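# Flip the small gear and mesh it with the big gear

## Task

The small gear currently sits inverted between the tester's two centres, with its teeth higher than those of the big gear. Turn it so it is the correct way up and seat it so its teeth engage the big gear. It only counts if the gear stays in that position without the robot supporting it at the end. Finally, release the gear and move the grippers away.

## Robot and tools

Robot: two arms, left_arm and right_arm. Each has six revolute joints plus a parallel gripper. The left_arm sits on the +y side of the table.

Scene frame: the origin is on the table surface midway between the arms. +z points up and +x points out over the table. The names left and right belong to the arms and do not refer to sides of a camera image.

Base poses of each arm's URDF root in the scene frame:
- left_arm: (+0.050, +0.372, 0) m, quat_wxyz (+0.997, 0, 0, -0.071)
- right_arm: (+0.046, -0.227, 0) m, quat_wxyz (+0.995, 0, 0, -0.103)

Gripper frame: the fingers extend along the gripper's +z axis and close along its y axis. end_effector_position is the point between the pads, roughly 1 cm short of the fingertips.

Tool: execute_actions. Its argument actions is a list with zero or one entry. The optional boolean pictures asks for camera images.
- Empty list: nothing is commanded. It returns the current state and includes pictures.
- Action: {"rows": [...], "steps": n}. rows holds 1 to 15 rows, and steps is 3 to 15 (default 15). Each step lasts 1/30 s and applies one row in order. If there are fewer rows than steps, the last row repeats.
- Wait: {"steps": n} with no rows, n up to 300. It returns once that many steps have passed since the previous result, and your reply time counts toward them.

Row layout: one list of 14 numbers covering both arms, always complete even if only one arm moves. The order is left_arm waist, shoulder, elbow, wrist pitch, wrist yaw, wrist roll, opening; then the same seven for right_arm. The joint numbers are absolute target angles in radians, matching the Joint positions readout. They are not offsets.

Stated joint ranges, in the same order for each arm:
- waist -2.618 to 3.054
- shoulder 0.000 to 3.142
- elbow 0.000 to 3.142
- wrist pitch -1.571 to 1.571
- wrist yaw -1.571 to 1.571
- wrist roll -2.094 to 2.094

A true joint end may differ from the stated one by up to 0.036 rad either way. The whole call is refused, and nothing is sent, if a target goes more than 0.036 rad beyond a stated end and is also farther out than that joint's last reported angle. A target past the real end is clipped to that end, and the result may then say "joint sent to its limit". That note can refer to an earlier action. A missing note does not prove there is more room.

Opening is an absolute value from -1 (closed) to +1 (fully open). Away from the extremes, the fingers go to where grip_measured would read the commanded value. To hold a part, command an opening below grip_measured: about 0.03 below gives a firm grip, and a smaller gap gives a lighter one. Each pad pushes with roughly 50 to 62 N at most, and less on parts under about 2 mm thick. The first contact can spike harder. Grip readings carry a fixed per-gripper error of up to about 1 mm.

Speed limits: each step, a joint's target is held within a set lead of its measured angle, in rad:
- waist 0.202
- shoulder 0.258
- elbow 0.238
- wrist pitch 0.573
- wrist yaw and wrist roll 0.522

If an arm's targets would move its gripper more than 70 mm from where it is, all of that arm's targets are scaled back. Far moves therefore take several actions.

Timing: the last 3 steps of each action run after its result is produced, while you think. Between calls, the arms keep heading for the last row sent. They stop pursuing it once every arm has nearly stopped (stalled or very slow counts as stopped) or a step is HELD. After that, only a new action moves them on, though fingers still in motion finish.

Result contents:
- State line: for each arm, its gripper position in m and end_effector_quat_wxyz, in the scene frame. It can be off, more so at long reach.
- Joint positions and Joint velocities: one block per arm giving the joints in rad and rad/s, then the finger-pad gap in m and m/s (0.094 m when fully open).
- grip_measured: the measured opening on the command scale.
- "joint command not followed": a clearance check altered or blocked some joint targets; the rest of the row still ran.
- HELD: marks steps on which your row, or part of it, was not sent.
- Joint torques: in joint order, without the gripper. They are noisy and offset, nonzero even in free air, and friction can hide or mimic a load.
- MOTOR HOT: appears from 75 °C.
- OVER-TEMPERATURE FAULT: reports a stop. At 90 °C the arm halts for 10 s. At 100 °C the arm goes limp and drops. Holding loads heats the motors, even while you think.

Tool: zoom_image gives a closer look at part of a camera's latest image. Arguments:
- camera: "cam_left_wrist" or "cam_right_wrist"
- region: [x0, y0, x1, y1] in pixels, with the origin at the top-left, no larger than 504 by 504

Cameras: both are 504x504 wrist cameras.
- cam_left_wrist: fx=fy=390.62, cx=254, cy=249.774, slight radial distortion.
- cam_right_wrist: fx=fy=361.048, cx=253.463, cy=251.795, strong radial distortion.

The camera mounts are attached to the gripper and can collide with things.

Tool: read_manual with optional section "licences" returns licence texts and does not move anything.

Call it only after the gear is seated upright, meshed, released, and the grippers have backed away. Replying without any tool call ends everything.

Avoid:
- letting the arms collide or press on each other
- knocking anything off the table
- dropping or slamming the gear
- forcing hard against the fixture
- long loaded holds that overheat motors

Occasional outside tugs may act on a held part or a loose object, so grip firmly enough.

Each tool is called after "Request:" as name([rows], argument=value, ...), one row to a line, values as JSON.

## Session

Request:
execute_actions(actions=[])

Scene clock: 0.00 s of 4200.00 s.
left_arm: end_effector_position=(+0.3669, +0.1676, +0.3138) grip_measured=+1.000 end_effector_quat_wxyz=(-0.024, -0.221, +0.834, -0.505) | right_arm: end_effector_position=(+0.4325, -0.4524, +0.2430) grip_measured=+1.000 end_effector_quat_wxyz=(+0.230, +0.698, +0.656, +0.173)
Joint positions: left_arm=[-0.043  1.528  1.595 -1.031  0.935 -1.017  0.094] | right_arm=[-0.421  1.801  1.869 -1.103 -0.245  1.073  0.094]
Joint velocities: left_arm=[ 0.007 -0.002  0.002 -0.007 -0.037  0.081  0.   ] | right_arm=[-0.012  0.012  0.012 -0.051  0.095 -0.081  0.   ]
Joint torques (N m, as the arm reports them, + toward a larger angle): no reading

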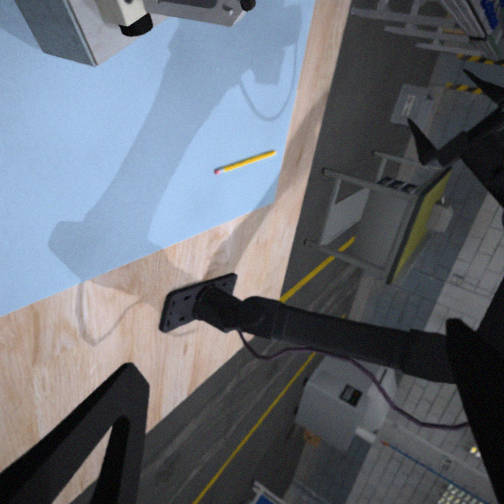

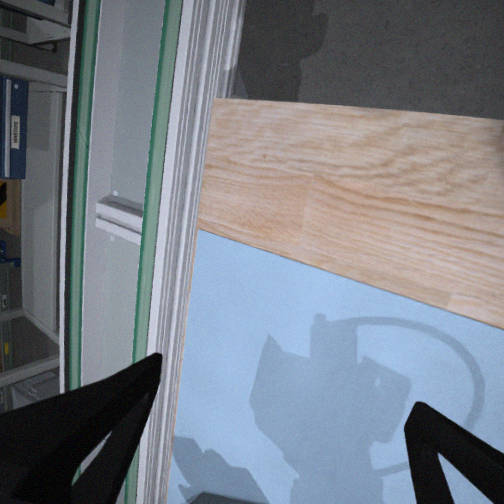

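Request:
execute_actions([
  {"rows": [[-0.45, 0.9, 1.0, -0.7, 0.0, 0.0, 1.0, 0.65, 0.9, 1.0, -0.7, 0.0, 0.0, 1.0]], "steps": 15},
])

Request:
execute_actions([
  {"steps": 30},
], pictures=true)

Scene clock: 1.03 s of 4200.00 s.
left_arm: end_effector_position=(+0.2808, +0.1912, +0.2695) grip_measured=+1.000 end_effector_quat_wxyz=(+0.411, +0.235, +0.856, -0.207) | right_arm: end_effector_position=(+0.3564, -0.1880, +0.2412) grip_measured=+1.000 end_effector_quat_wxyz=(+0.401, +0.030, +0.913, +0.075)
Joint positions: left_arm=[-0.459  0.896  1.014 -0.738  0.109 -0.122  0.094] | right_arm=[ 0.307  1.027  1.039 -0.743 -0.037  0.183  0.094]
Joint velocities: left_arm=[-0.002 -0.012 -0.007  0.315 -0.711  0.769  0.   ] | right_arm=[ 2.249 -2.    -1.131 -0.139  0.125 -1.209  0.   ]
Joint torques (N m, as the arm reports them, + toward a larger angle): left_arm=[ 0.6  -0.77  4.84  1.47  0.    0.1 ] | right_arm=[-0.96 -2.63  8.99  2.02  0.17  0.  ]
Steps of this call (steps 1 to 19: nothing new was sent; steps 20 to 31: the first 12 steps of this action). Readings (joint positions):
20: left_arm=[-0.065 1.494 1.550 -0.968 0.859 -0.945] | right_arm=[-0.405 1.776 1.827 -1.047 -0.209 1.011]
21: left_arm=[-0.113 1.431 1.462 -0.889 0.742 -0.846] | right_arm=[-0.374 1.727 1.748 -0.972 -0.163 0.928]
23: left_arm=[-0.258 1.277 1.287 -0.813 0.539 -0.650] | right_arm=[-0.268 1.612 1.595 -0.883 -0.107 0.761]
27: left_arm=[-0.460 0.963 1.029 -0.773 0.254 -0.291] | right_arm=[0.007 1.336 1.300 -0.773 -0.059 0.419]
31: the state above

Scene clock: 2.03 s of 4200.00 s.
left_arm: end_effector_position=(+0.2952, +0.2029, +0.2753) grip_measured=+1.000 end_effector_quat_wxyz=(+0.449, +0.261, +0.842, -0.145) | right_arm: end_effector_position=(+0.3131, -0.0992, +0.2695) grip_measured=+1.000 end_effector_quat_wxyz=(+0.451, -0.192, +0.865, +0.106)
Joint positions: left_arm=[-0.459  0.896  1.014 -0.706  0.01  -0.005  0.094] | right_arm=[ 0.645  0.895  1.005 -0.717 -0.008  0.006  0.094]
Joint velocities: left_arm=[-0.007  0.002 -0.007  0.037 -0.007 -0.037  0.   ] | right_arm=[-0.017 -0.017  0.007 -0.081 -0.022 -0.037  0.   ]
Joint torques (N m, as the arm reports them, + toward a larger angle): left_arm=[ 0.65 -0.69  5.06  1.7  -0.14  0.  ] | right_arm=[ 0.45 -0.61  6.36  1.67  0.1  -0.06]
Kept back: nothing.
Steps of this call (steps 1 to 3: the last 3 steps of your previous action; steps 4 to 30: the robot went on to your last target). Readings (joint positions):
1: left_arm=[-0.459 0.896 1.014 -0.730 0.088 -0.098] | right_arm=[0.385 0.969 1.013 -0.749 -0.033 0.148]
2: left_arm=[-0.459 0.896 1.014 -0.727 0.072 -0.080] | right_arm=[0.461 0.929 1.005 -0.749 -0.030 0.119]
4: left_arm=[-0.459 0.896 1.014 -0.718 0.048 -0.053] | right_arm=[0.593 0.896 1.005 -0.730 -0.027 0.077]
8: left_arm=[-0.459 0.896 1.014 -0.711 0.025 -0.025] | right_arm=[0.645 0.895 1.005 -0.719 -0.022 0.034]
30: the state above
All arms were judged still, so your last target was given up. Only a new action makes them travel on or press farther. Fingers that are still opening or closing keep moving.

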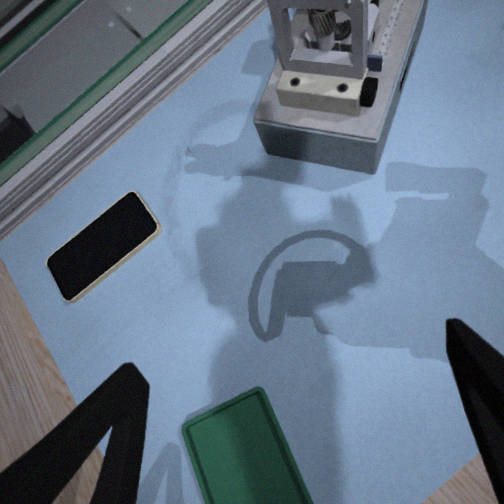

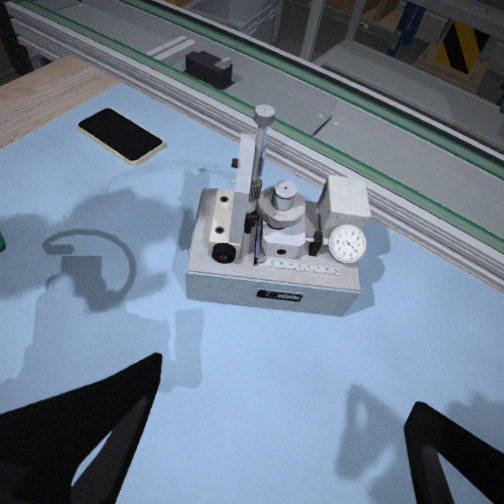

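Request:
zoom_image(camera="cam_right_wrist", region=[170, 90, 390, 320])

Request:
zoom_image(camera="cam_left_wrist", region=[240, 0, 440, 180])

Region (170, 90, 390, 320) of cam_right_wrist's 504x504 image, scaled by 2.191, with more detail than that image has; it fills the left 482 columns of this view, and the rest is white.

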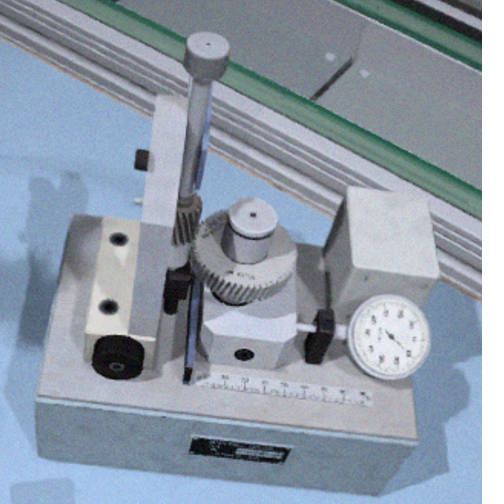

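Region (240, 0, 440, 180) of cam_left_wrist's 504x504 image, scaled by 2.520, with more detail than that image has; it fills the top 454 rows of this view, and the rest is white.

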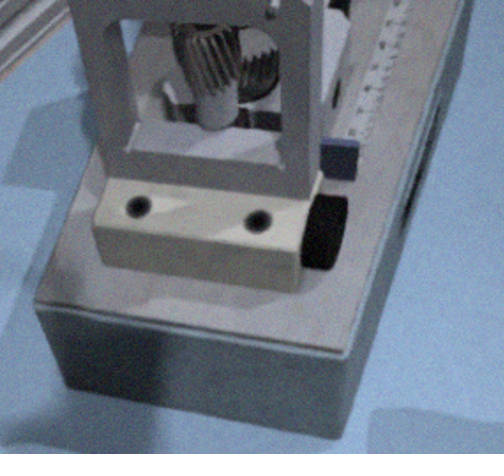

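Request:
execute_actions([
  {"rows": [[-0.55, 0.9, 1.0, -0.3, 0.0, 0.0, 1.0, 0.65, 1.2, 0.9, -0.1, 0.0, 0.0, 1.0]], "steps": 15},
])

Request:
execute_actions([
  {"steps": 15},
], pictures=true)

Scene clock: 3.07 s of 4200.00 s.
left_arm: end_effector_position=(+0.3100, +0.1601, +0.3543) grip_measured=+1.000 end_effector_quat_wxyz=(+0.586, +0.262, +0.737, -0.211) | right_arm: end_effector_position=(+0.4048, -0.0561, +0.2121) grip_measured=+1.000 end_effector_quat_wxyz=(+0.480, -0.189, +0.849, +0.112)
Joint positions: left_arm=[-0.543  0.899  1.001 -0.328  0.002 -0.004  0.094] | right_arm=[ 0.645  1.236  0.884 -0.186 -0.007  0.006  0.094]
Joint velocities: left_arm=[ 0.002 -0.012 -0.002  0.168  0.007 -0.022  0.   ] | right_arm=[ 0.002 -0.1    0.012  0.491 -0.007 -0.081  0.   ]
Joint torques (N m, as the arm reports them, + toward a larger angle): left_arm=[-0.42 -1.28  6.03  1.87 -0.02  0.05] | right_arm=[ 0.44 -7.24  8.23  1.64  0.08 -0.06]
Steps of this call (steps 1 to 19: nothing new was sent; steps 20 to 31: the first 12 steps of this action). Readings (joint positions):
20: left_arm=[-0.470 0.896 1.008 -0.668 0.002 -0.005] | right_arm=[0.645 0.909 0.995 -0.674 -0.008 0.006]
21: left_arm=[-0.496 0.897 1.002 -0.602 -0.000 -0.005] | right_arm=[0.645 0.943 0.984 -0.589 -0.008 0.006]
23: left_arm=[-0.534 0.899 1.001 -0.492 0.001 -0.004] | right_arm=[0.645 1.060 0.965 -0.420 -0.008 0.006]
27: left_arm=[-0.543 0.899 1.001 -0.371 0.002 -0.004] | right_arm=[0.645 1.231 0.903 -0.239 -0.007 0.006]
31: the state above

Scene clock: 3.57 s of 4200.00 s.
left_arm: end_effector_position=(+0.3109, +0.1594, +0.3598) grip_measured=+1.000 end_effector_quat_wxyz=(+0.594, +0.259, +0.731, -0.214) | right_arm: end_effector_position=(+0.4111, -0.0531, +0.2313) grip_measured=+1.000 end_effector_quat_wxyz=(+0.514, -0.185, +0.829, +0.120)
Joint positions: left_arm=[-0.543  0.899  1.001 -0.306  0.002 -0.004  0.094] | right_arm=[ 0.645  1.225  0.884 -0.118 -0.007  0.006  0.094]
Joint velocities: left_arm=[-0.017  0.002 -0.012 -0.022 -0.022 -0.125  0.   ] | right_arm=[-0.032 -0.017  0.012  0.051 -0.022 -0.022  0.   ]
Joint torques (N m, as the arm reports them, + toward a larger angle): left_arm=[-0.5  -1.16  6.04  1.88 -0.05  0.  ] | right_arm=[ 0.41 -6.59  8.26  1.75  0.08 -0.06]
Kept back: nothing.
Steps of this call (steps 1 to 3: the last 3 steps of your previous action; steps 4 to 15: the robot went on to your last target). Readings (joint positions):
1: left_arm=[-0.543 0.899 1.001 -0.323 0.002 -0.004] | right_arm=[0.645 1.233 0.884 -0.171 -0.007 0.006]
2: left_arm=[-0.543 0.899 1.001 -0.319 0.002 -0.004] | right_arm=[0.645 1.230 0.884 -0.158 -0.007 0.006]
4: left_arm=[-0.543 0.899 1.001 -0.314 0.002 -0.004] | right_arm=[0.645 1.226 0.884 -0.141 -0.007 0.006]
8: left_arm=[-0.543 0.899 1.001 -0.308 0.002 -0.004] | right_arm=[0.645 1.225 0.884 -0.124 -0.007 0.006]
15: the state above

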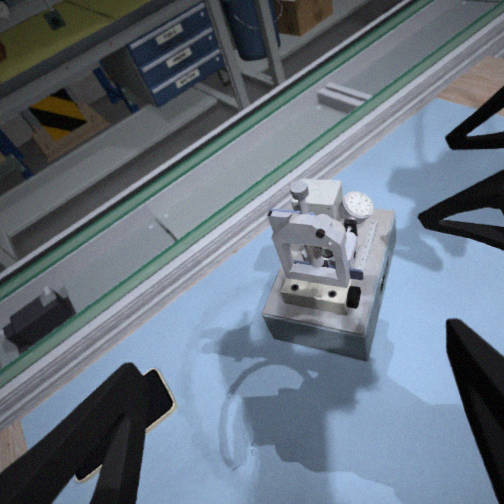

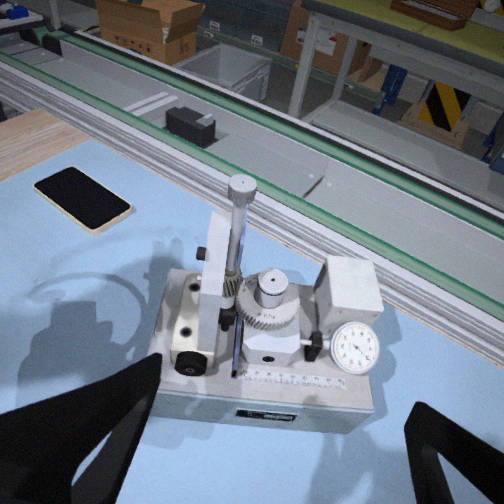

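Request:
zoom_image(camera="cam_left_wrist", region=[250, 160, 420, 370])

Request:
zoom_image(camera="cam_right_wrist", region=[150, 160, 400, 430])

Region (250, 160, 420, 370) of cam_left_wrist's 504x504 image, scaled by 2.400, with more detail than that image has; it fills the left 408 columns of this view, and the rest is white.

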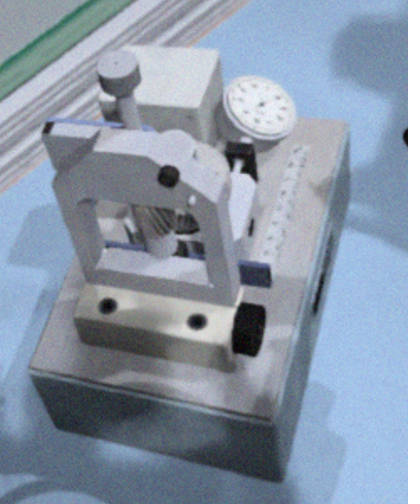

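Region (150, 160, 400, 430) of cam_right_wrist's 504x504 image, scaled by 1.867, with more detail than that image has; it fills the left 467 columns of this view, and the rest is white.

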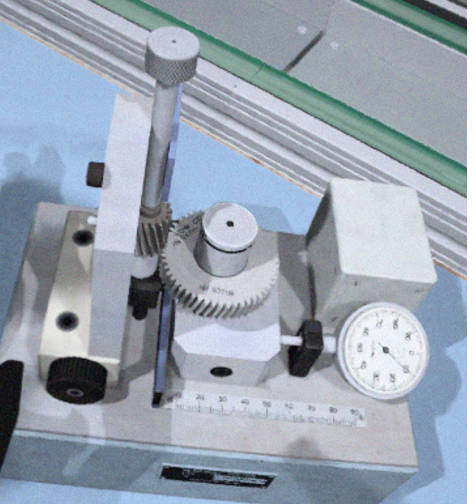

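Request:
zoom_image(camera="cam_left_wrist", region=[384, 80, 504, 260])

Region (384, 80, 504, 260) of cam_left_wrist's 504x504 image, scaled by 2.800, with more detail than that image has.

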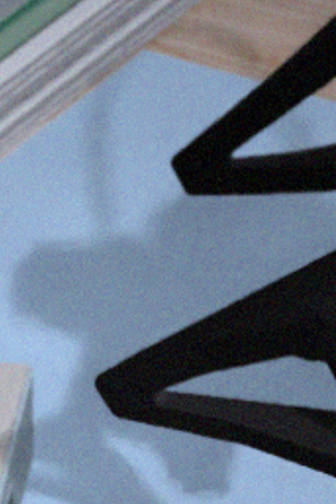

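Request:
execute_actions([
  {"rows": [[-0.08, 1.6, 0.9, 1.0, 0.84, 0.0, 1.0, 0.65, 1.0, 0.9, -0.3, 0.0, 0.0, 1.0]], "steps": 15},
])

Request:
execute_actions([
  {"rows": [[-0.08, 1.8, 0.85, 1.2, 0.84, 0.0, 1.0, 0.65, 1.0, 0.9, -0.3, 0.0, 0.0, 1.0],[-0.08, 1.8, 0.85, 1.2, 0.84, 0.0, 1.0, 0.65, 1.0, 0.9, -0.3, 0.0, 0.0, 1.0],[-0.08, 1.8, 0.85, 1.25, 0.84, 0.0, 1.0, 0.65, 1.0, 0.9, -0.3, 0.0, 0.0, 1.0],[-0.08, 1.85, 0.82, 1.3, 0.84, 0.0, 1.0, 0.65, 1.0, 0.9, -0.3, 0.0, 0.0, 1.0],[-0.08, 1.9, 0.8, 1.31, 0.84, 0.0, 1.0, 0.65, 1.0, 0.9, -0.3, 0.0, 0.0, 1.0],[-0.08, 1.93, 0.79, 1.31, 0.84, 0.0, 1.0, 0.65, 1.0, 0.9, -0.3, 0.0, 0.0, 1.0],[-0.08, 1.96, 0.78, 1.31, 0.84, 0.0, 1.0, 0.65, 1.0, 0.9, -0.3, 0.0, 0.0, 1.0],[-0.08, 1.99, 0.77, 1.31, 0.84, 0.0, 1.0, 0.65, 1.0, 0.9, -0.3, 0.0, 0.0, 1.0],[-0.08, 2.02, 0.76, 1.31, 0.84, 0.0, 1.0, 0.65, 1.0, 0.9, -0.3, 0.0, 0.0, 1.0],[-0.08, 2.04, 0.75, 1.31, 0.84, 0.0, 1.0, 0.65, 1.0, 0.9, -0.3, 0.0, 0.0, 1.0],[-0.08, 2.06, 0.75, 1.31, 0.84, 0.0, 1.0, 0.65, 1.0, 0.9, -0.3, 0.0, 0.0, 1.0]], "steps": 15},
])

Request:
execute_actions([
  {"steps": 15},
], pictures=true)

Scene clock: 10.07 s of 4200.00 s.
left_arm: end_effector_position=(+0.4765, +0.1615, +0.2581) grip_measured=+1.000 end_effector_quat_wxyz=(+0.633, +0.321, +0.627, -0.320) | right_arm: end_effector_position=(+0.3683, -0.0733, +0.2827) grip_measured=+1.000 end_effector_quat_wxyz=(+0.548, -0.180, +0.807, +0.127)
Joint positions: left_arm=[-0.065  1.645  0.882  0.774  0.735 -0.003  0.094] | right_arm=[ 0.645  0.993  0.888 -0.27  -0.007  0.006  0.094]
Joint velocities: left_arm=[-0.061  0.095 -0.315  0.769  0.623 -0.051  0.   ] | right_arm=[ 0.007  0.012  0.012 -0.212  0.022  0.051  0.   ]
Joint torques (N m, as the arm reports them, + toward a larger angle): left_arm=[ -0.85 -13.93   8.14   2.74   0.12   0.05] | right_arm=[ 0.43 -1.7   7.95  1.57  0.08 -0.07]
Steps of this call (steps 1 to 15: the robot went on to your last target; steps 16 to 90: nothing new was sent; then 3.10 s passed at rest; steps 91 to 102: the first 12 steps of this action). Readings (joint positions):
91: left_arm=[-0.512 0.921 0.988 -0.240 0.081 -0.004] | right_arm=[0.645 1.206 0.883 -0.137 -0.007 0.006]
92: left_arm=[-0.451 0.972 0.979 -0.113 0.191 -0.003] | right_arm=[0.645 1.166 0.878 -0.184 -0.007 0.006]
94: left_arm=[-0.315 1.131 0.966 0.138 0.395 -0.003] | right_arm=[0.645 1.070 0.877 -0.234 -0.007 0.006]
98: left_arm=[-0.102 1.492 0.939 0.587 0.644 -0.003] | right_arm=[0.645 0.991 0.888 -0.243 -0.007 0.006]
102: the state above

Scene clock: 10.57 s of 4200.00 s.
left_arm: end_effector_position=(+0.4702, +0.1470, +0.1301) grip_measured=+1.000 end_effector_quat_wxyz=(+0.604, +0.348, +0.623, -0.355) | right_arm: end_effector_position=(+0.3668, -0.0741, +0.2785) grip_measured=+1.000 end_effector_quat_wxyz=(+0.541, -0.181, +0.812, +0.126)
Joint positions: left_arm=[-0.073  2.046  0.762  1.259  0.825 -0.002  0.094] | right_arm=[ 0.645  0.993  0.888 -0.288 -0.007  0.006  0.094]
Joint velocities: left_arm=[-0.017  0.608 -0.266  0.007  0.007 -0.066  0.   ] | right_arm=[ 0.002 -0.002  0.002  0.007 -0.007  0.022  0.   ]
Joint torques (N m, as the arm reports them, + toward a larger angle): left_arm=[ -0.41 -12.93   4.41   2.08   0.12   0.  ] | right_arm=[ 0.42 -1.74  7.92  1.52  0.08 -0.06]
Steps of this call (steps 1 to 3: the last 3 steps of your previous action; steps 4 to 15: the first 12 steps of this action). Readings (joint positions):
4: left_arm=[-0.072 1.650 0.876 0.932 0.796 -0.003] | right_arm=[0.645 0.993 0.888 -0.282 -0.007 0.006]
5: left_arm=[-0.073 1.678 0.879 1.013 0.803 -0.003] | right_arm=[0.645 0.993 0.888 -0.284 -0.007 0.006]
7: left_arm=[-0.073 1.749 0.875 1.118 0.814 -0.003] | right_arm=[0.645 0.993 0.888 -0.285 -0.007 0.006]
11: left_arm=[-0.073 1.916 0.818 1.241 0.821 -0.002] | right_arm=[0.645 0.993 0.888 -0.287 -0.007 0.006]
15: the state above

Scene clock: 11.07 s of 4200.00 s.
left_arm: end_effector_position=(+0.4673, +0.1472, +0.1241) grip_measured=+1.000 end_effector_quat_wxyz=(+0.606, +0.350, +0.619, -0.355) | right_arm: end_effector_position=(+0.3668, -0.0741, +0.2784) grip_measured=+1.000 end_effector_quat_wxyz=(+0.541, -0.181, +0.812, +0.126)
Joint positions: left_arm=[-0.073  2.071  0.749  1.304  0.829 -0.002  0.094] | right_arm=[ 0.645  0.993  0.888 -0.289 -0.007  0.006  0.094]
Joint velocities: left_arm=[-0.007  0.007 -0.017  0.007 -0.022  0.022  0.   ] | right_arm=[-0.027 -0.027 -0.012  0.007 -0.022  0.037  0.   ]
Joint torques (N m, as the arm reports them, + toward a larger angle): left_arm=[ -0.43 -11.52   3.85   1.6    0.09   0.02] | right_arm=[ 0.43 -1.74  7.94  1.52  0.07 -0.06]
Kept back: nothing.
Steps of this call (steps 1 to 3: the last 3 steps of your previous action; steps 4 to 15: the robot went on to your last target). Readings (joint positions):
1: left_arm=[-0.073 2.062 0.754 1.259 0.826 -0.002] | right_arm=[0.645 0.993 0.888 -0.288 -0.007 0.006]
2: left_arm=[-0.073 2.070 0.750 1.259 0.827 -0.002] | right_arm=[0.645 0.993 0.888 -0.288 -0.007 0.006]
4: left_arm=[-0.073 2.071 0.749 1.267 0.828 -0.002] | right_arm=[0.645 0.993 0.888 -0.289 -0.007 0.006]
8: left_arm=[-0.073 2.071 0.749 1.292 0.829 -0.002] | right_arm=[0.645 0.993 0.888 -0.289 -0.007 0.006]
15: the state above

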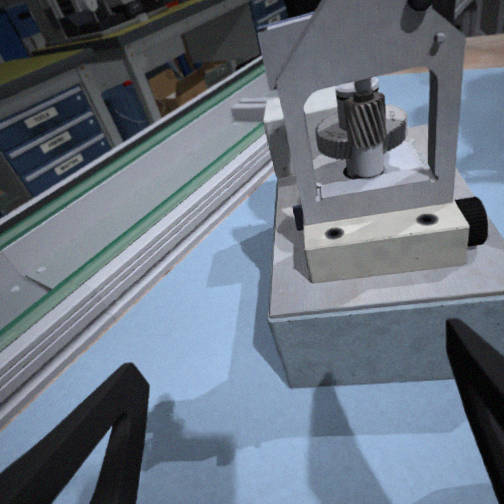

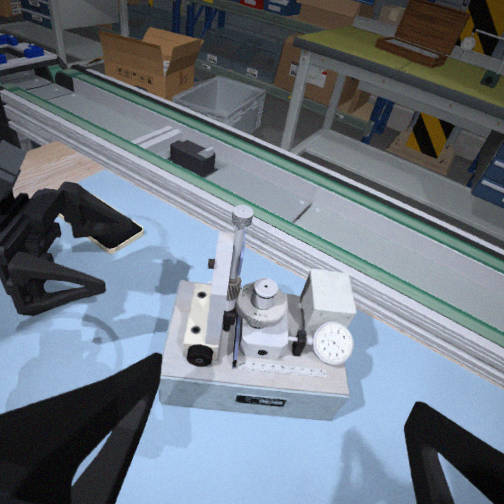

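Request:
zoom_image(camera="cam_left_wrist", region=[250, 0, 504, 290])

Region (250, 0, 504, 290) of cam_left_wrist's 504x504 image, scaled by 1.738, with more detail than that image has; it fills the left 441 columns of this view, and the rest is white.

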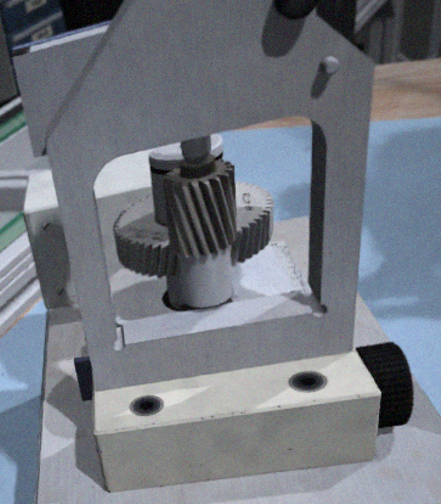

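Request:
zoom_image(camera="cam_left_wrist", region=[290, 50, 470, 230])

Request:
zoom_image(camera="cam_right_wrist", region=[0, 170, 260, 400])

Region (290, 50, 470, 230) of cam_left_wrist's 504x504 image, scaled by 2.800, with more detail than that image has.

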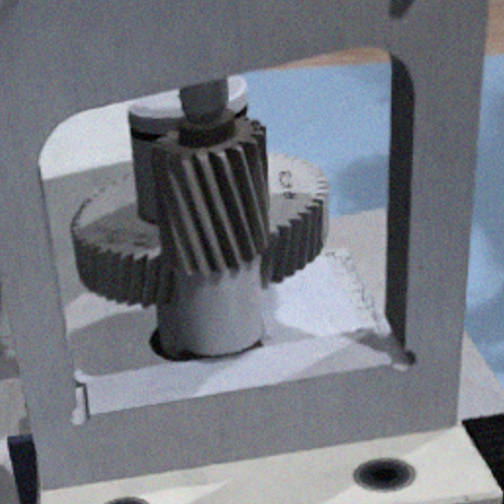

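Region (0, 170, 260, 400) of cam_right_wrist's 504x504 image, scaled by 1.938, with more detail than that image has; it fills the top 446 rows of this view, and the rest is white.

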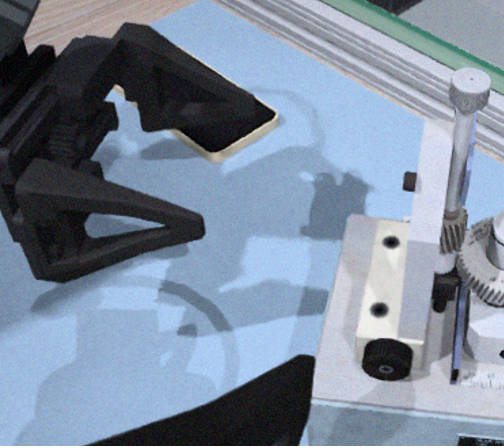

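Request:
execute_actions([
  {"rows": [[-0.08, 1.85, 0.8, 1.05, 0.84, 0.0, 1.0, 0.62, 1.5, 1.5, -0.9, 0.0, 0.0, 1.0]], "steps": 15},
])

Request:
execute_actions([
  {"steps": 20},
], pictures=true)

Scene clock: 13.27 s of 4200.00 s.
left_arm: end_effector_position=(+0.4673, +0.1470, +0.1996) grip_measured=+1.000 end_effector_quat_wxyz=(+0.628, +0.358, +0.597, -0.348) | right_arm: end_effector_position=(+0.4209, -0.0562, +0.2271) grip_measured=+1.000 end_effector_quat_wxyz=(+0.316, -0.197, +0.925, +0.072)
Joint positions: left_arm=[-0.073  1.844  0.796  1.096  0.831 -0.001  0.094] | right_arm=[ 0.629  1.535  1.458 -0.833 -0.006  0.006  0.094]
Joint velocities: left_arm=[-0.012 -0.022  0.002 -0.315 -0.007  0.037  0.   ] | right_arm=[ 0.007 -0.081  0.076 -0.418 -0.037  0.007  0.   ]
Joint torques (N m, as the arm reports them, + toward a larger angle): left_arm=[-0.55 -9.08  5.16  1.34  0.06  0.  ] | right_arm=[-0.82 -9.6   9.23  1.25  0.07 -0.05]
Steps of this call (steps 1 to 15: the robot went on to your last target; steps 16 to 54: nothing new was sent; steps 55 to 66: the first 12 steps of this action). Readings (joint positions):
55: left_arm=[-0.073 2.047 0.750 1.261 0.829 -0.001] | right_arm=[0.643 1.021 0.929 -0.374 -0.007 0.006]
56: left_arm=[-0.073 2.004 0.750 1.193 0.830 -0.001] | right_arm=[0.638 1.086 1.010 -0.488 -0.007 0.006]
58: left_arm=[-0.073 1.915 0.762 1.141 0.830 -0.001] | right_arm=[0.631 1.254 1.177 -0.635 -0.007 0.006]
62: left_arm=[-0.073 1.845 0.796 1.134 0.831 -0.001] | right_arm=[0.629 1.520 1.433 -0.761 -0.006 0.006]
66: the state above

Scene clock: 13.93 s of 4200.00 s.
left_arm: end_effector_position=(+0.4675, +0.1469, +0.1946) grip_measured=+1.000 end_effector_quat_wxyz=(+0.620, +0.355, +0.605, -0.351) | right_arm: end_effector_position=(+0.4114, -0.0605, +0.2262) grip_measured=+1.000 end_effector_quat_wxyz=(+0.299, -0.198, +0.931, +0.068)
Joint positions: left_arm=[-0.073  1.844  0.796  1.07   0.831 -0.001  0.094] | right_arm=[ 0.629  1.526  1.467 -0.888 -0.006  0.006  0.094]
Joint velocities: left_arm=[-0.007  0.002  0.002 -0.007 -0.051  0.081  0.   ] | right_arm=[-0.012  0.022 -0.022 -0.037 -0.022 -0.007  0.   ]
Joint torques (N m, as the arm reports them, + toward a larger angle): left_arm=[-0.46 -9.2   5.2   1.31  0.07  0.01] | right_arm=[-0.82 -9.2   8.88  1.1   0.06 -0.06]
Kept back: nothing.
Steps of this call (steps 1 to 3: the last 3 steps of your previous action; steps 4 to 20: the robot went on to your last target). Readings (joint positions):
1: left_arm=[-0.073 1.844 0.796 1.091 0.831 -0.001] | right_arm=[0.629 1.533 1.461 -0.845 -0.006 0.006]
2: left_arm=[-0.073 1.844 0.796 1.086 0.831 -0.001] | right_arm=[0.629 1.530 1.463 -0.855 -0.006 0.006]
4: left_arm=[-0.073 1.844 0.796 1.079 0.831 -0.001] | right_arm=[0.629 1.527 1.467 -0.866 -0.006 0.006]
8: left_arm=[-0.073 1.844 0.796 1.073 0.831 -0.001] | right_arm=[0.629 1.526 1.467 -0.879 -0.006 0.006]
20: the state above

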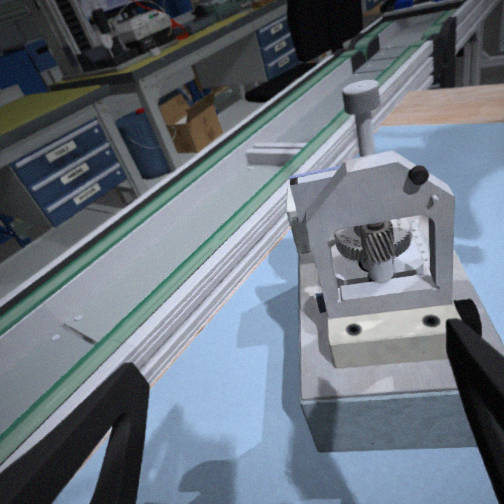

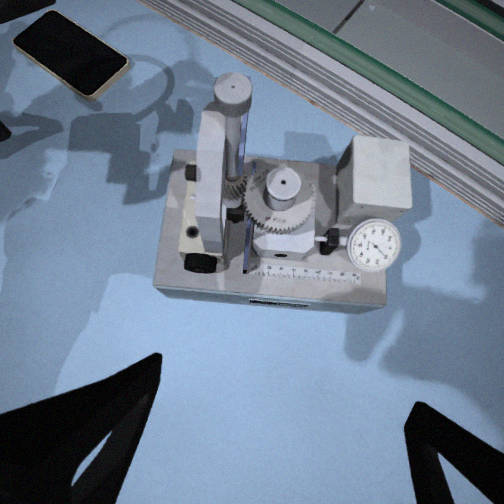

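Request:
zoom_image(camera="cam_right_wrist", region=[150, 60, 350, 290])

Request:
zoom_image(camera="cam_left_wrist", region=[270, 70, 490, 320])

Region (150, 60, 350, 290) of cam_right_wrist's 504x504 image, scaled by 2.191, with more detail than that image has; it fills the left 438 columns of this view, and the rest is white.

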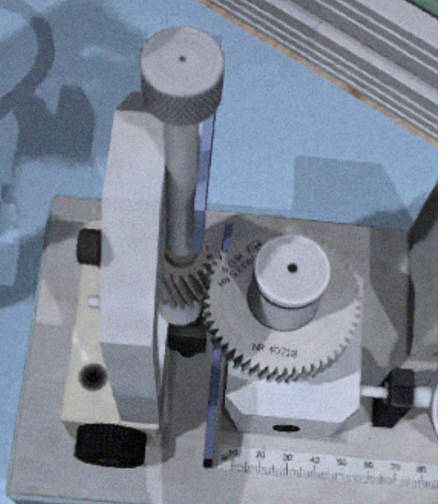

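Region (270, 70, 490, 320) of cam_left_wrist's 504x504 image, scaled by 2.016, with more detail than that image has; it fills the left 444 columns of this view, and the rest is white.

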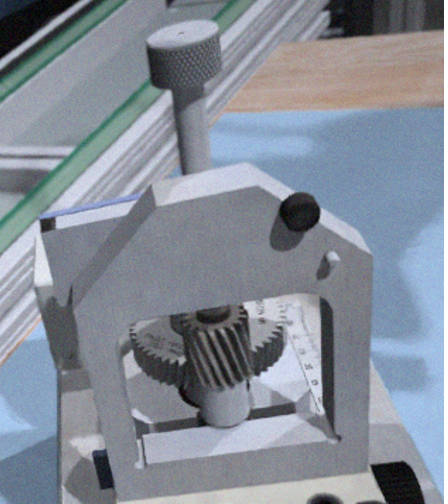

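Request:
zoom_image(camera="cam_right_wrist", region=[140, 120, 430, 330])

Request:
zoom_image(camera="cam_right_wrist", region=[100, 330, 480, 504])

Region (140, 120, 430, 330) of cam_right_wrist's 504x504 image, scaled by 1.738, with more detail than that image has; it fills the top 365 rows of this view, and the rest is white.

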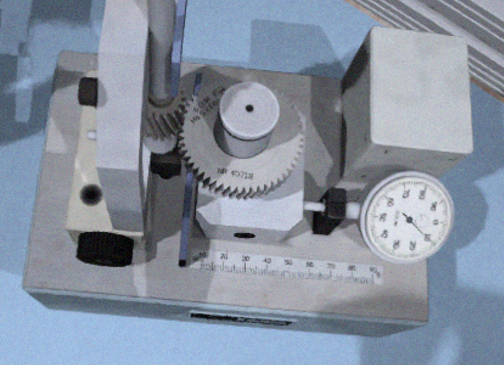

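Region (100, 330, 480, 504) of cam_right_wrist's 504x504 image, scaled by 1.326, with more detail than that image has; it fills the top 231 rows of this view, and the rest is white.

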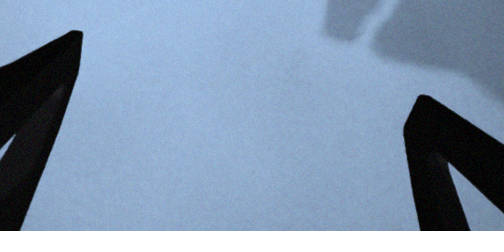

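Request:
execute_actions([
  {"rows": [[-0.08, 1.85, 0.8, 1.05, 0.84, 0.0, 1.0, 0.4, 1.55, 1.5, -0.4, -0.3, 0.0, 1.0],[-0.08, 1.85, 0.8, 1.05, 0.84, 0.0, 1.0, 0.3, 1.55, 1.5, -0.1, -0.4, 0.0, 1.0],[-0.08, 1.85, 0.8, 1.05, 0.84, 0.0, 1.0, 0.2, 1.58, 1.5, 0.1, -0.5, 0.0, 1.0],[-0.08, 1.85, 0.8, 1.05, 0.84, 0.0, 1.0, 0.1, 1.6, 1.48, 0.2, -0.6, 0.0, 1.0],[-0.08, 1.85, 0.8, 1.05, 0.84, 0.0, 1.0, 0.1, 1.62, 1.46, 0.3, -0.7, 0.0, 1.0],[-0.08, 1.85, 0.8, 1.05, 0.84, 0.0, 1.0, 0.1, 1.65, 1.44, 0.4, -0.8, 0.0, 1.0],[-0.08, 1.85, 0.8, 1.05, 0.84, 0.0, 1.0, 0.1, 1.68, 1.42, 0.5, -0.9, 0.0, 1.0],[-0.08, 1.85, 0.8, 1.05, 0.84, 0.0, 1.0, 0.1, 1.7, 1.4, 0.6, -1.0, 0.0, 1.0],[-0.08, 1.85, 0.8, 1.05, 0.84, 0.0, 1.0, 0.1, 1.73, 1.38, 0.65, -1.1, 0.0, 1.0],[-0.08, 1.85, 0.8, 1.05, 0.84, 0.0, 1.0, 0.1, 1.76, 1.36, 0.7, -1.2, 0.0, 1.0],[-0.08, 1.85, 0.8, 1.05, 0.84, 0.0, 1.0, 0.1, 1.8, 1.34, 0.75, -1.3, 0.0, 1.0],[-0.08, 1.85, 0.8, 1.05, 0.84, 0.0, 1.0, 0.1, 1.83, 1.32, 0.8, -1.4, 0.0, 1.0],[-0.08, 1.85, 0.8, 1.05, 0.84, 0.0, 1.0, 0.1, 1.86, 1.3, 0.81, -1.45, 0.0, 1.0],[-0.08, 1.85, 0.8, 1.05, 0.84, 0.0, 1.0, 0.1, 1.89, 1.28, 0.81, -1.5, 0.0, 1.0],[-0.08, 1.85, 0.8, 1.05, 0.84, 0.0, 1.0, 0.1, 1.92, 1.26, 0.81, -1.5, 0.0, 1.0]], "steps": 15},
])

Request:
execute_actions([
  {"rows": [[-0.08, 1.85, 0.8, 1.05, 0.84, 0.0, 1.0, 0.1, 1.94, 1.25, 0.81, -1.5, 0.0, 1.0],[-0.08, 1.85, 0.8, 1.05, 0.84, 0.0, 1.0, 0.1, 1.95, 1.24, 0.81, -1.5, 0.0, 1.0],[-0.08, 1.85, 0.8, 1.05, 0.84, 0.0, 1.0, 0.1, 1.96, 1.24, 0.81, -1.5, 0.0, 1.0],[-0.08, 1.85, 0.8, 1.05, 0.84, 0.0, 1.0, 0.1, 1.97, 1.23, 0.81, -1.5, 0.0, 1.0],[-0.08, 1.85, 0.8, 1.05, 0.84, 0.0, 1.0, 0.1, 1.98, 1.23, 0.81, -1.5, 0.0, 1.0],[-0.08, 1.85, 0.8, 1.05, 0.84, 0.0, 1.0, 0.1, 1.99, 1.22, 0.81, -1.5, 0.0, 1.0]], "steps": 15},
])

Request:
execute_actions([
  {"steps": 12},
], pictures=true)

Scene clock: 21.90 s of 4200.00 s.
left_arm: end_effector_position=(+0.4675, +0.1469, +0.1945) grip_measured=+1.000 end_effector_quat_wxyz=(+0.619, +0.355, +0.606, -0.351) | right_arm: end_effector_position=(+0.5539, -0.1469, +0.3117) grip_measured=+1.000 end_effector_quat_wxyz=(+0.594, -0.245, +0.700, +0.311)
Joint positions: left_arm=[-0.073  1.844  0.796  1.069  0.831 -0.001  0.094] | right_arm=[ 0.076  1.764  1.381  0.21  -0.941  0.005  0.094]
Joint velocities: left_arm=[ 0.002  0.002 -0.007  0.007  0.037 -0.007  0.   ] | right_arm=[-0.593  1.013 -0.662  3.231 -2.703 -0.022  0.   ]
Joint torques (N m, as the arm reports them, + toward a larger angle): left_arm=[-0.42 -8.93  5.17  1.37  0.07  0.02] | right_arm=[ 5.34 -9.41  5.52  1.19 -0.48 -0.04]
Steps of this call (steps 1 to 15: the robot went on to your last target; steps 16 to 90: nothing new was sent; then 4.57 s passed at rest; steps 91 to 102: the first 12 steps of this action). Readings (joint positions):
91: left_arm=[-0.073 1.844 0.796 1.069 0.831 -0.001] | right_arm=[0.614 1.526 1.467 -0.862 -0.041 0.005]
92: left_arm=[-0.073 1.844 0.796 1.069 0.831 -0.001] | right_arm=[0.584 1.531 1.467 -0.805 -0.088 0.005]
94: left_arm=[-0.073 1.844 0.796 1.069 0.831 -0.001] | right_arm=[0.499 1.546 1.467 -0.662 -0.199 0.005]
98: left_arm=[-0.073 1.844 0.796 1.069 0.831 -0.001] | right_arm=[0.264 1.634 1.455 -0.248 -0.571 0.005]
102: the state above

Scene clock: 22.40 s of 4200.00 s.
left_arm: end_effector_position=(+0.4675, +0.1469, +0.1945) grip_measured=+1.000 end_effector_quat_wxyz=(+0.619, +0.355, +0.606, -0.351) | right_arm: end_effector_position=(+0.4981, -0.0961, +0.2252) grip_measured=+1.000 end_effector_quat_wxyz=(+0.544, -0.441, +0.554, +0.451)
Joint positions: left_arm=[-0.073  1.844  0.796  1.069  0.831 -0.001  0.094] | right_arm=[ 0.099  2.008  1.221  0.771 -1.471  0.005  0.094]
Joint velocities: left_arm=[ 0.002 -0.002  0.007  0.081 -0.007 -0.051  0.   ] | right_arm=[-0.002 -0.007 -0.007  0.125 -0.139 -0.037  0.   ]
Joint torques (N m, as the arm reports them, + toward a larger angle): left_arm=[-0.39 -9.    5.22  1.36  0.06  0.02] | right_arm=[  0.08 -12.54   6.04   1.25  -0.07  -0.05]
Steps of this call (steps 1 to 3: the last 3 steps of your previous action; steps 4 to 15: the first 12 steps of this action). Readings (joint positions):
4: left_arm=[-0.073 1.844 0.796 1.069 0.831 -0.001] | right_arm=[0.076 1.896 1.293 0.558 -1.251 0.005]
5: left_arm=[-0.073 1.844 0.796 1.069 0.831 -0.001] | right_arm=[0.084 1.924 1.274 0.604 -1.300 0.005]
7: left_arm=[-0.073 1.844 0.796 1.069 0.831 -0.001] | right_arm=[0.096 1.969 1.245 0.665 -1.370 0.005]
11: left_arm=[-0.073 1.844 0.796 1.069 0.831 -0.001] | right_arm=[0.099 2.007 1.222 0.730 -1.441 0.005]
15: the state above

Scene clock: 22.80 s of 4200.00 s.
left_arm: end_effector_position=(+0.4675, +0.1469, +0.1945) grip_measured=+1.000 end_effector_quat_wxyz=(+0.619, +0.355, +0.606, -0.351) | right_arm: end_effector_position=(+0.4948, -0.0954, +0.2275) grip_measured=+1.000 end_effector_quat_wxyz=(+0.546, -0.452, +0.543, +0.450)
Joint positions: left_arm=[-0.073  1.844  0.796  1.069  0.831 -0.001  0.094] | right_arm=[ 0.099  2.008  1.221  0.797 -1.49   0.005  0.094]
Joint velocities: left_arm=[ 0.002  0.012 -0.007 -0.022  0.051 -0.037  0.   ] | right_arm=[-0.012 -0.007 -0.012 -0.066  0.037 -0.007  0.   ]
Joint torques (N m, as the arm reports them, + toward a larger angle): left_arm=[-0.38 -9.03  5.18  1.36  0.08  0.03] | right_arm=[  0.07 -12.59   5.92   1.23  -0.13  -0.05]
Kept back: nothing.
Steps of this call (steps 1 to 3: the last 3 steps of your previous action; steps 4 to 12: the robot went on to your last target). Readings (joint positions):
1: left_arm=[-0.073 1.844 0.796 1.069 0.831 -0.001] | right_arm=[0.099 2.008 1.221 0.776 -1.475 0.005]
2: left_arm=[-0.073 1.844 0.796 1.069 0.831 -0.001] | right_arm=[0.099 2.008 1.221 0.780 -1.479 0.005]
4: left_arm=[-0.073 1.844 0.796 1.069 0.831 -0.001] | right_arm=[0.099 2.008 1.221 0.788 -1.483 0.005]
8: left_arm=[-0.073 1.844 0.796 1.069 0.831 -0.001] | right_arm=[0.099 2.008 1.221 0.794 -1.488 0.005]
12: the state above

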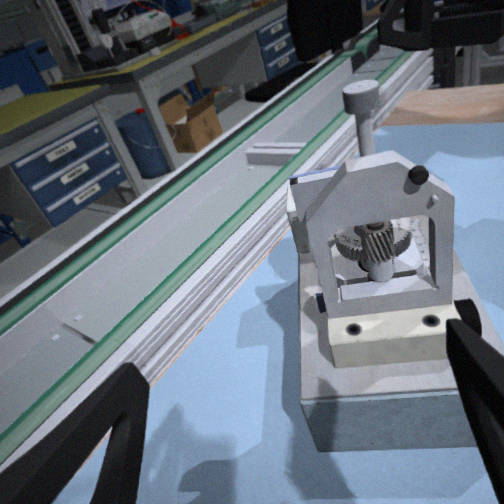

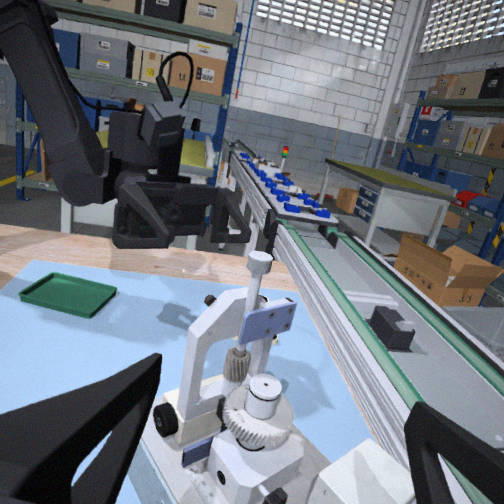

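Request:
zoom_image(camera="cam_right_wrist", region=[140, 240, 360, 504])

Region (140, 240, 360, 504) of cam_right_wrist's 504x504 image, scaled by 1.909, with more detail than that image has.

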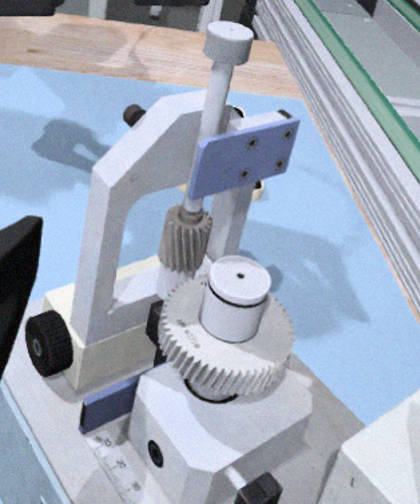

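Request:
execute_actions([
  {"rows": [[-0.1, 1.87, 0.81, 1.08, 0.81, 0.0, 0.6, 0.1, 1.99, 1.22, 0.81, -1.5, 0.0, 1.0],[-0.13, 1.9, 0.82, 1.1, 0.78, 0.0, 0.2, 0.1, 1.99, 1.22, 0.81, -1.5, 0.0, 1.0],[-0.16, 1.93, 0.83, 1.12, 0.75, 0.0, -0.2, 0.1, 1.99, 1.22, 0.81, -1.5, 0.0, 1.0],[-0.19, 1.96, 0.84, 1.14, 0.72, 0.0, -0.36, 0.1, 1.99, 1.22, 0.81, -1.5, 0.0, 1.0],[-0.22, 1.98, 0.85, 1.16, 0.69, 0.0, -0.36, 0.1, 1.99, 1.22, 0.81, -1.5, 0.0, 1.0],[-0.25, 2.0, 0.855, 1.18, 0.66, 0.0, -0.36, 0.1, 1.99, 1.22, 0.81, -1.5, 0.0, 1.0],[-0.27, 2.02, 0.86, 1.19, 0.64, 0.0, -0.36, 0.1, 1.99, 1.22, 0.81, -1.5, 0.0, 1.0],[-0.29, 2.04, 0.865, 1.2, 0.62, 0.0, -0.36, 0.1, 1.99, 1.22, 0.81, -1.5, 0.0, 1.0],[-0.305, 2.055, 0.87, 1.21, 0.605, 0.0, -0.36, 0.1, 1.99, 1.22, 0.81, -1.5, 0.0, 1.0],[-0.318, 2.07, 0.872, 1.215, 0.595, 0.0, -0.36, 0.1, 1.99, 1.22, 0.81, -1.5, 0.0, 1.0]], "steps": 15},
])

Request:
execute_actions([
  {"steps": 15},
], pictures=true)

Scene clock: 23.90 s of 4200.00 s.
left_arm: end_effector_position=(+0.4449, +0.0529, +0.1331) grip_measured=-0.358 end_effector_quat_wxyz=(+0.583, +0.374, +0.614, -0.378) | right_arm: end_effector_position=(+0.4946, -0.0954, +0.2276) grip_measured=+1.000 end_effector_quat_wxyz=(+0.546, -0.453, +0.542, +0.450)
Joint positions: left_arm=[-0.324  2.06   0.841  1.175  0.656 -0.001  0.03 ] | right_arm=[ 0.099  2.008  1.221  0.799 -1.491  0.005  0.094]
Joint velocities: left_arm=[-0.291  0.242  0.002 -0.051 -0.212 -0.007 -0.001] | right_arm=[-0.007  0.002 -0.022 -0.037 -0.037  0.022  0.   ]
Joint torques (N m, as the arm reports them, + toward a larger angle): left_arm=[  1.45 -11.64   6.56   2.    -0.3    0.02] | right_arm=[  0.05 -12.58   5.91   1.24  -0.1   -0.05]
Steps of this call (steps 1 to 21: the robot went on to your last target; steps 22 to 33: the first 12 steps of this action). Readings (joint positions):
22: left_arm=[-0.075 1.845 0.796 1.070 0.829 -0.001] | right_arm=[0.099 2.008 1.221 0.799 -1.491 0.005]
23: left_arm=[-0.081 1.850 0.796 1.078 0.821 -0.001] | right_arm=[0.099 2.008 1.221 0.799 -1.491 0.005]
25: left_arm=[-0.114 1.884 0.807 1.106 0.792 -0.001] | right_arm=[0.099 2.008 1.221 0.799 -1.491 0.005]
29: left_arm=[-0.236 1.990 0.836 1.152 0.711 -0.001] | right_arm=[0.099 2.008 1.221 0.799 -1.491 0.005]
33: the state above

Scene clock: 24.40 s of 4200.00 s.
left_arm: end_effector_position=(+0.4523, +0.0559, +0.1364) grip_measured=-0.358 end_effector_quat_wxyz=(+0.601, +0.361, +0.614, -0.363) | right_arm: end_effector_position=(+0.4946, -0.0954, +0.2276) grip_measured=+1.000 end_effector_quat_wxyz=(+0.546, -0.453, +0.542, +0.450)
Joint positions: left_arm=[-0.326  2.068  0.841  1.209  0.607 -0.001  0.03 ] | right_arm=[ 0.099  2.008  1.221  0.799 -1.491  0.005  0.094]
Joint velocities: left_arm=[-0.007 -0.007  0.007 -0.022  0.037 -0.037 -0.   ] | right_arm=[-0.007 -0.012 -0.002 -0.037 -0.051  0.022  0.   ]
Joint torques (N m, as the arm reports them, + toward a larger angle): left_arm=[  0.5  -10.87   6.34   1.7   -0.12  -0.01] | right_arm=[  0.07 -12.58   5.92   1.23  -0.1   -0.05]
Kept back: nothing.
Steps of this call (steps 1 to 3: the last 3 steps of your previous action; steps 4 to 15: the robot went on to your last target). Readings (joint positions):
1: left_arm=[-0.330 2.066 0.841 1.175 0.649 -0.001] | right_arm=[0.099 2.008 1.221 0.799 -1.491 0.005]
2: left_arm=[-0.331 2.068 0.841 1.177 0.642 -0.001] | right_arm=[0.099 2.008 1.221 0.799 -1.491 0.005]
4: left_arm=[-0.329 2.068 0.841 1.188 0.629 -0.001] | right_arm=[0.099 2.008 1.221 0.799 -1.491 0.005]
8: left_arm=[-0.326 2.068 0.841 1.203 0.613 -0.001] | right_arm=[0.099 2.008 1.221 0.799 -1.491 0.005]
15: the state above

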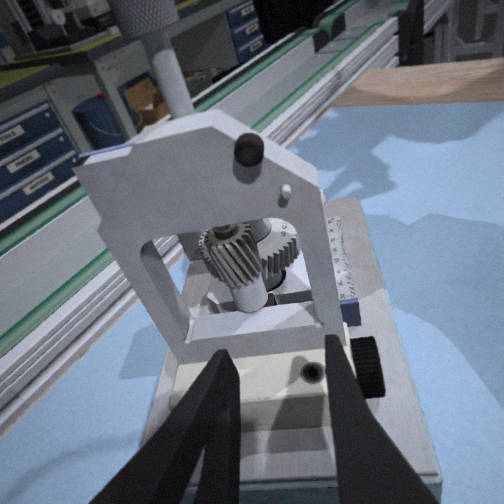

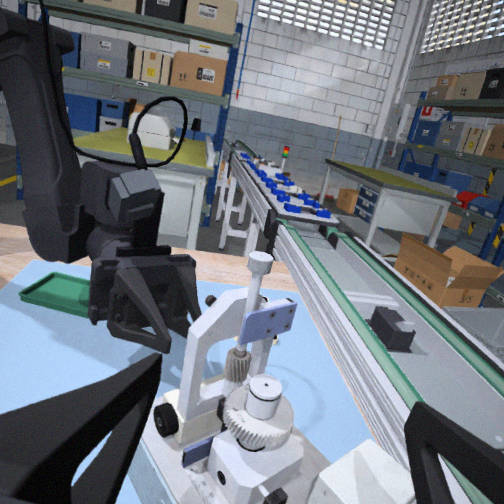

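Request:
zoom_image(camera="cam_left_wrist", region=[130, 200, 370, 400])

Region (130, 200, 370, 400) of cam_left_wrist's 504x504 image, scaled by 2.100, with more detail than that image has.

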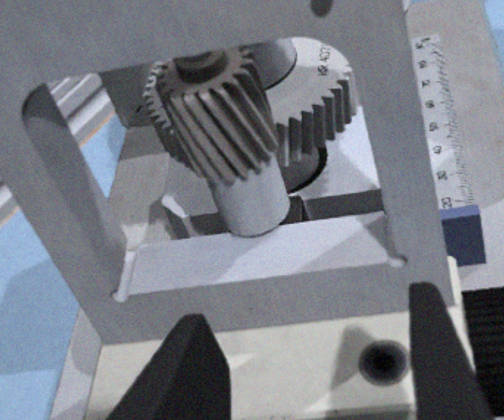

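Request:
execute_actions([
  {"rows": [[-0.322, 2.075, 0.89, 1.205, 0.61, 0.0, -0.36, 0.1, 1.99, 1.22, 0.81, -1.5, 0.0, 1.0],[-0.321, 2.085, 0.91, 1.2, 0.612, 0.0, -0.36, 0.1, 1.99, 1.22, 0.81, -1.5, 0.0, 1.0],[-0.32, 2.095, 0.93, 1.193, 0.614, 0.0, -0.36, 0.1, 1.99, 1.22, 0.81, -1.5, 0.0, 1.0],[-0.319, 2.105, 0.95, 1.186, 0.616, 0.0, -0.36, 0.1, 1.99, 1.22, 0.81, -1.5, 0.0, 1.0],[-0.318, 2.115, 0.97, 1.18, 0.618, 0.0, -0.36, 0.1, 1.99, 1.22, 0.81, -1.5, 0.0, 1.0],[-0.317, 2.125, 0.985, 1.174, 0.62, 0.0, -0.36, 0.1, 1.99, 1.22, 0.81, -1.5, 0.0, 1.0],[-0.314, 2.13, 0.994, 1.168, 0.624, 0.0, -0.36, 0.1, 1.99, 1.22, 0.81, -1.5, 0.0, 1.0]], "steps": 15},
])

Request:
execute_actions([
  {"steps": 10},
], pictures=true)

Scene clock: 25.57 s of 4200.00 s.
left_arm: end_effector_position=(+0.4763, +0.0431, +0.1600) grip_measured=-0.358 end_effector_quat_wxyz=(+0.626, +0.364, +0.587, -0.362) | right_arm: end_effector_position=(+0.4946, -0.0954, +0.2276) grip_measured=+1.000 end_effector_quat_wxyz=(+0.546, -0.453, +0.542, +0.450)
Joint positions: left_arm=[-0.326  2.111  0.972  1.196  0.611 -0.001  0.03 ] | right_arm=[ 0.099  2.008  1.221  0.799 -1.491  0.005  0.094]
Joint velocities: left_arm=[ 0.002  0.037  0.002 -0.168  0.022 -0.037 -0.   ] | right_arm=[ 0.002  0.012  0.002 -0.007 -0.037 -0.037  0.   ]
Joint torques (N m, as the arm reports them, + toward a larger angle): left_arm=[  0.83 -10.22   6.2    1.47   0.09  -0.01] | right_arm=[  0.07 -12.59   5.95   1.23  -0.11  -0.04]
Steps of this call (steps 1 to 15: the robot went on to your last target; steps 16 to 23: nothing new was sent; steps 24 to 35: the first 12 steps of this action). Readings (joint positions):
24: left_arm=[-0.326 2.068 0.844 1.210 0.605 -0.001] | right_arm=[0.099 2.008 1.221 0.799 -1.491 0.005]
25: left_arm=[-0.326 2.070 0.851 1.209 0.606 -0.001] | right_arm=[0.099 2.008 1.221 0.799 -1.491 0.005]
27: left_arm=[-0.326 2.079 0.884 1.207 0.607 -0.001] | right_arm=[0.099 2.008 1.221 0.799 -1.491 0.005]
31: left_arm=[-0.326 2.106 0.962 1.201 0.608 -0.001] | right_arm=[0.099 2.008 1.221 0.799 -1.491 0.005]
35: the state above

Scene clock: 25.90 s of 4200.00 s.
left_arm: end_effector_position=(+0.4760, +0.0427, +0.1559) grip_measured=-0.358 end_effector_quat_wxyz=(+0.621, +0.365, +0.591, -0.363) | right_arm: end_effector_position=(+0.4946, -0.0954, +0.2276) grip_measured=+1.000 end_effector_quat_wxyz=(+0.546, -0.453, +0.542, +0.450)
Joint positions: left_arm=[-0.326  2.115  0.972  1.187  0.614 -0.001  0.03 ] | right_arm=[ 0.099  2.008  1.221  0.799 -1.491  0.005  0.094]
Joint velocities: left_arm=[-0.012 -0.002 -0.002 -0.051  0.022 -0.037 -0.001] | right_arm=[-0.012  0.007  0.007  0.007 -0.022 -0.022  0.   ]
Joint torques (N m, as the arm reports them, + toward a larger angle): left_arm=[  0.88 -10.48   6.24   1.46   0.07   0.05] | right_arm=[  0.07 -12.59   5.95   1.23  -0.11  -0.05]
Kept back: nothing.
Steps of this call (steps 1 to 3: the last 3 steps of your previous action; steps 4 to 10: the robot went on to your last target). Readings (joint positions):
1: left_arm=[-0.326 2.112 0.972 1.194 0.611 -0.001] | right_arm=[0.099 2.008 1.221 0.799 -1.491 0.005]
2: left_arm=[-0.326 2.114 0.972 1.193 0.612 -0.001] | right_arm=[0.099 2.008 1.221 0.799 -1.491 0.005]
4: left_arm=[-0.326 2.115 0.972 1.189 0.613 -0.001] | right_arm=[0.099 2.008 1.221 0.799 -1.491 0.005]
8: left_arm=[-0.326 2.115 0.972 1.187 0.614 -0.001] | right_arm=[0.099 2.008 1.221 0.799 -1.491 0.005]
10: the state above

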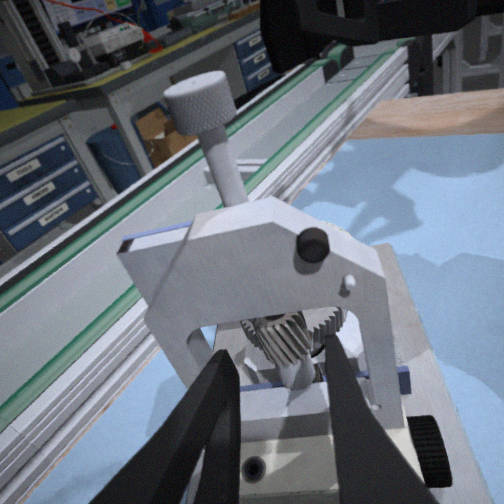

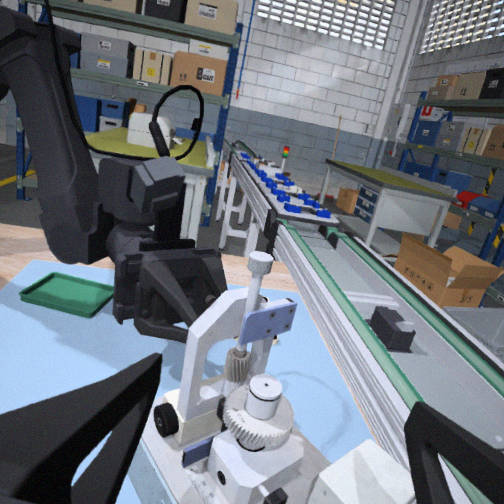

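Request:
zoom_image(camera="cam_left_wrist", region=[170, 270, 410, 470])

Region (170, 270, 410, 470) of cam_left_wrist's 504x504 image, scaled by 2.100, with more detail than that image has.

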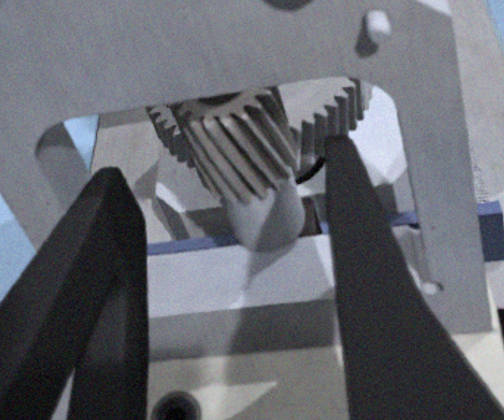

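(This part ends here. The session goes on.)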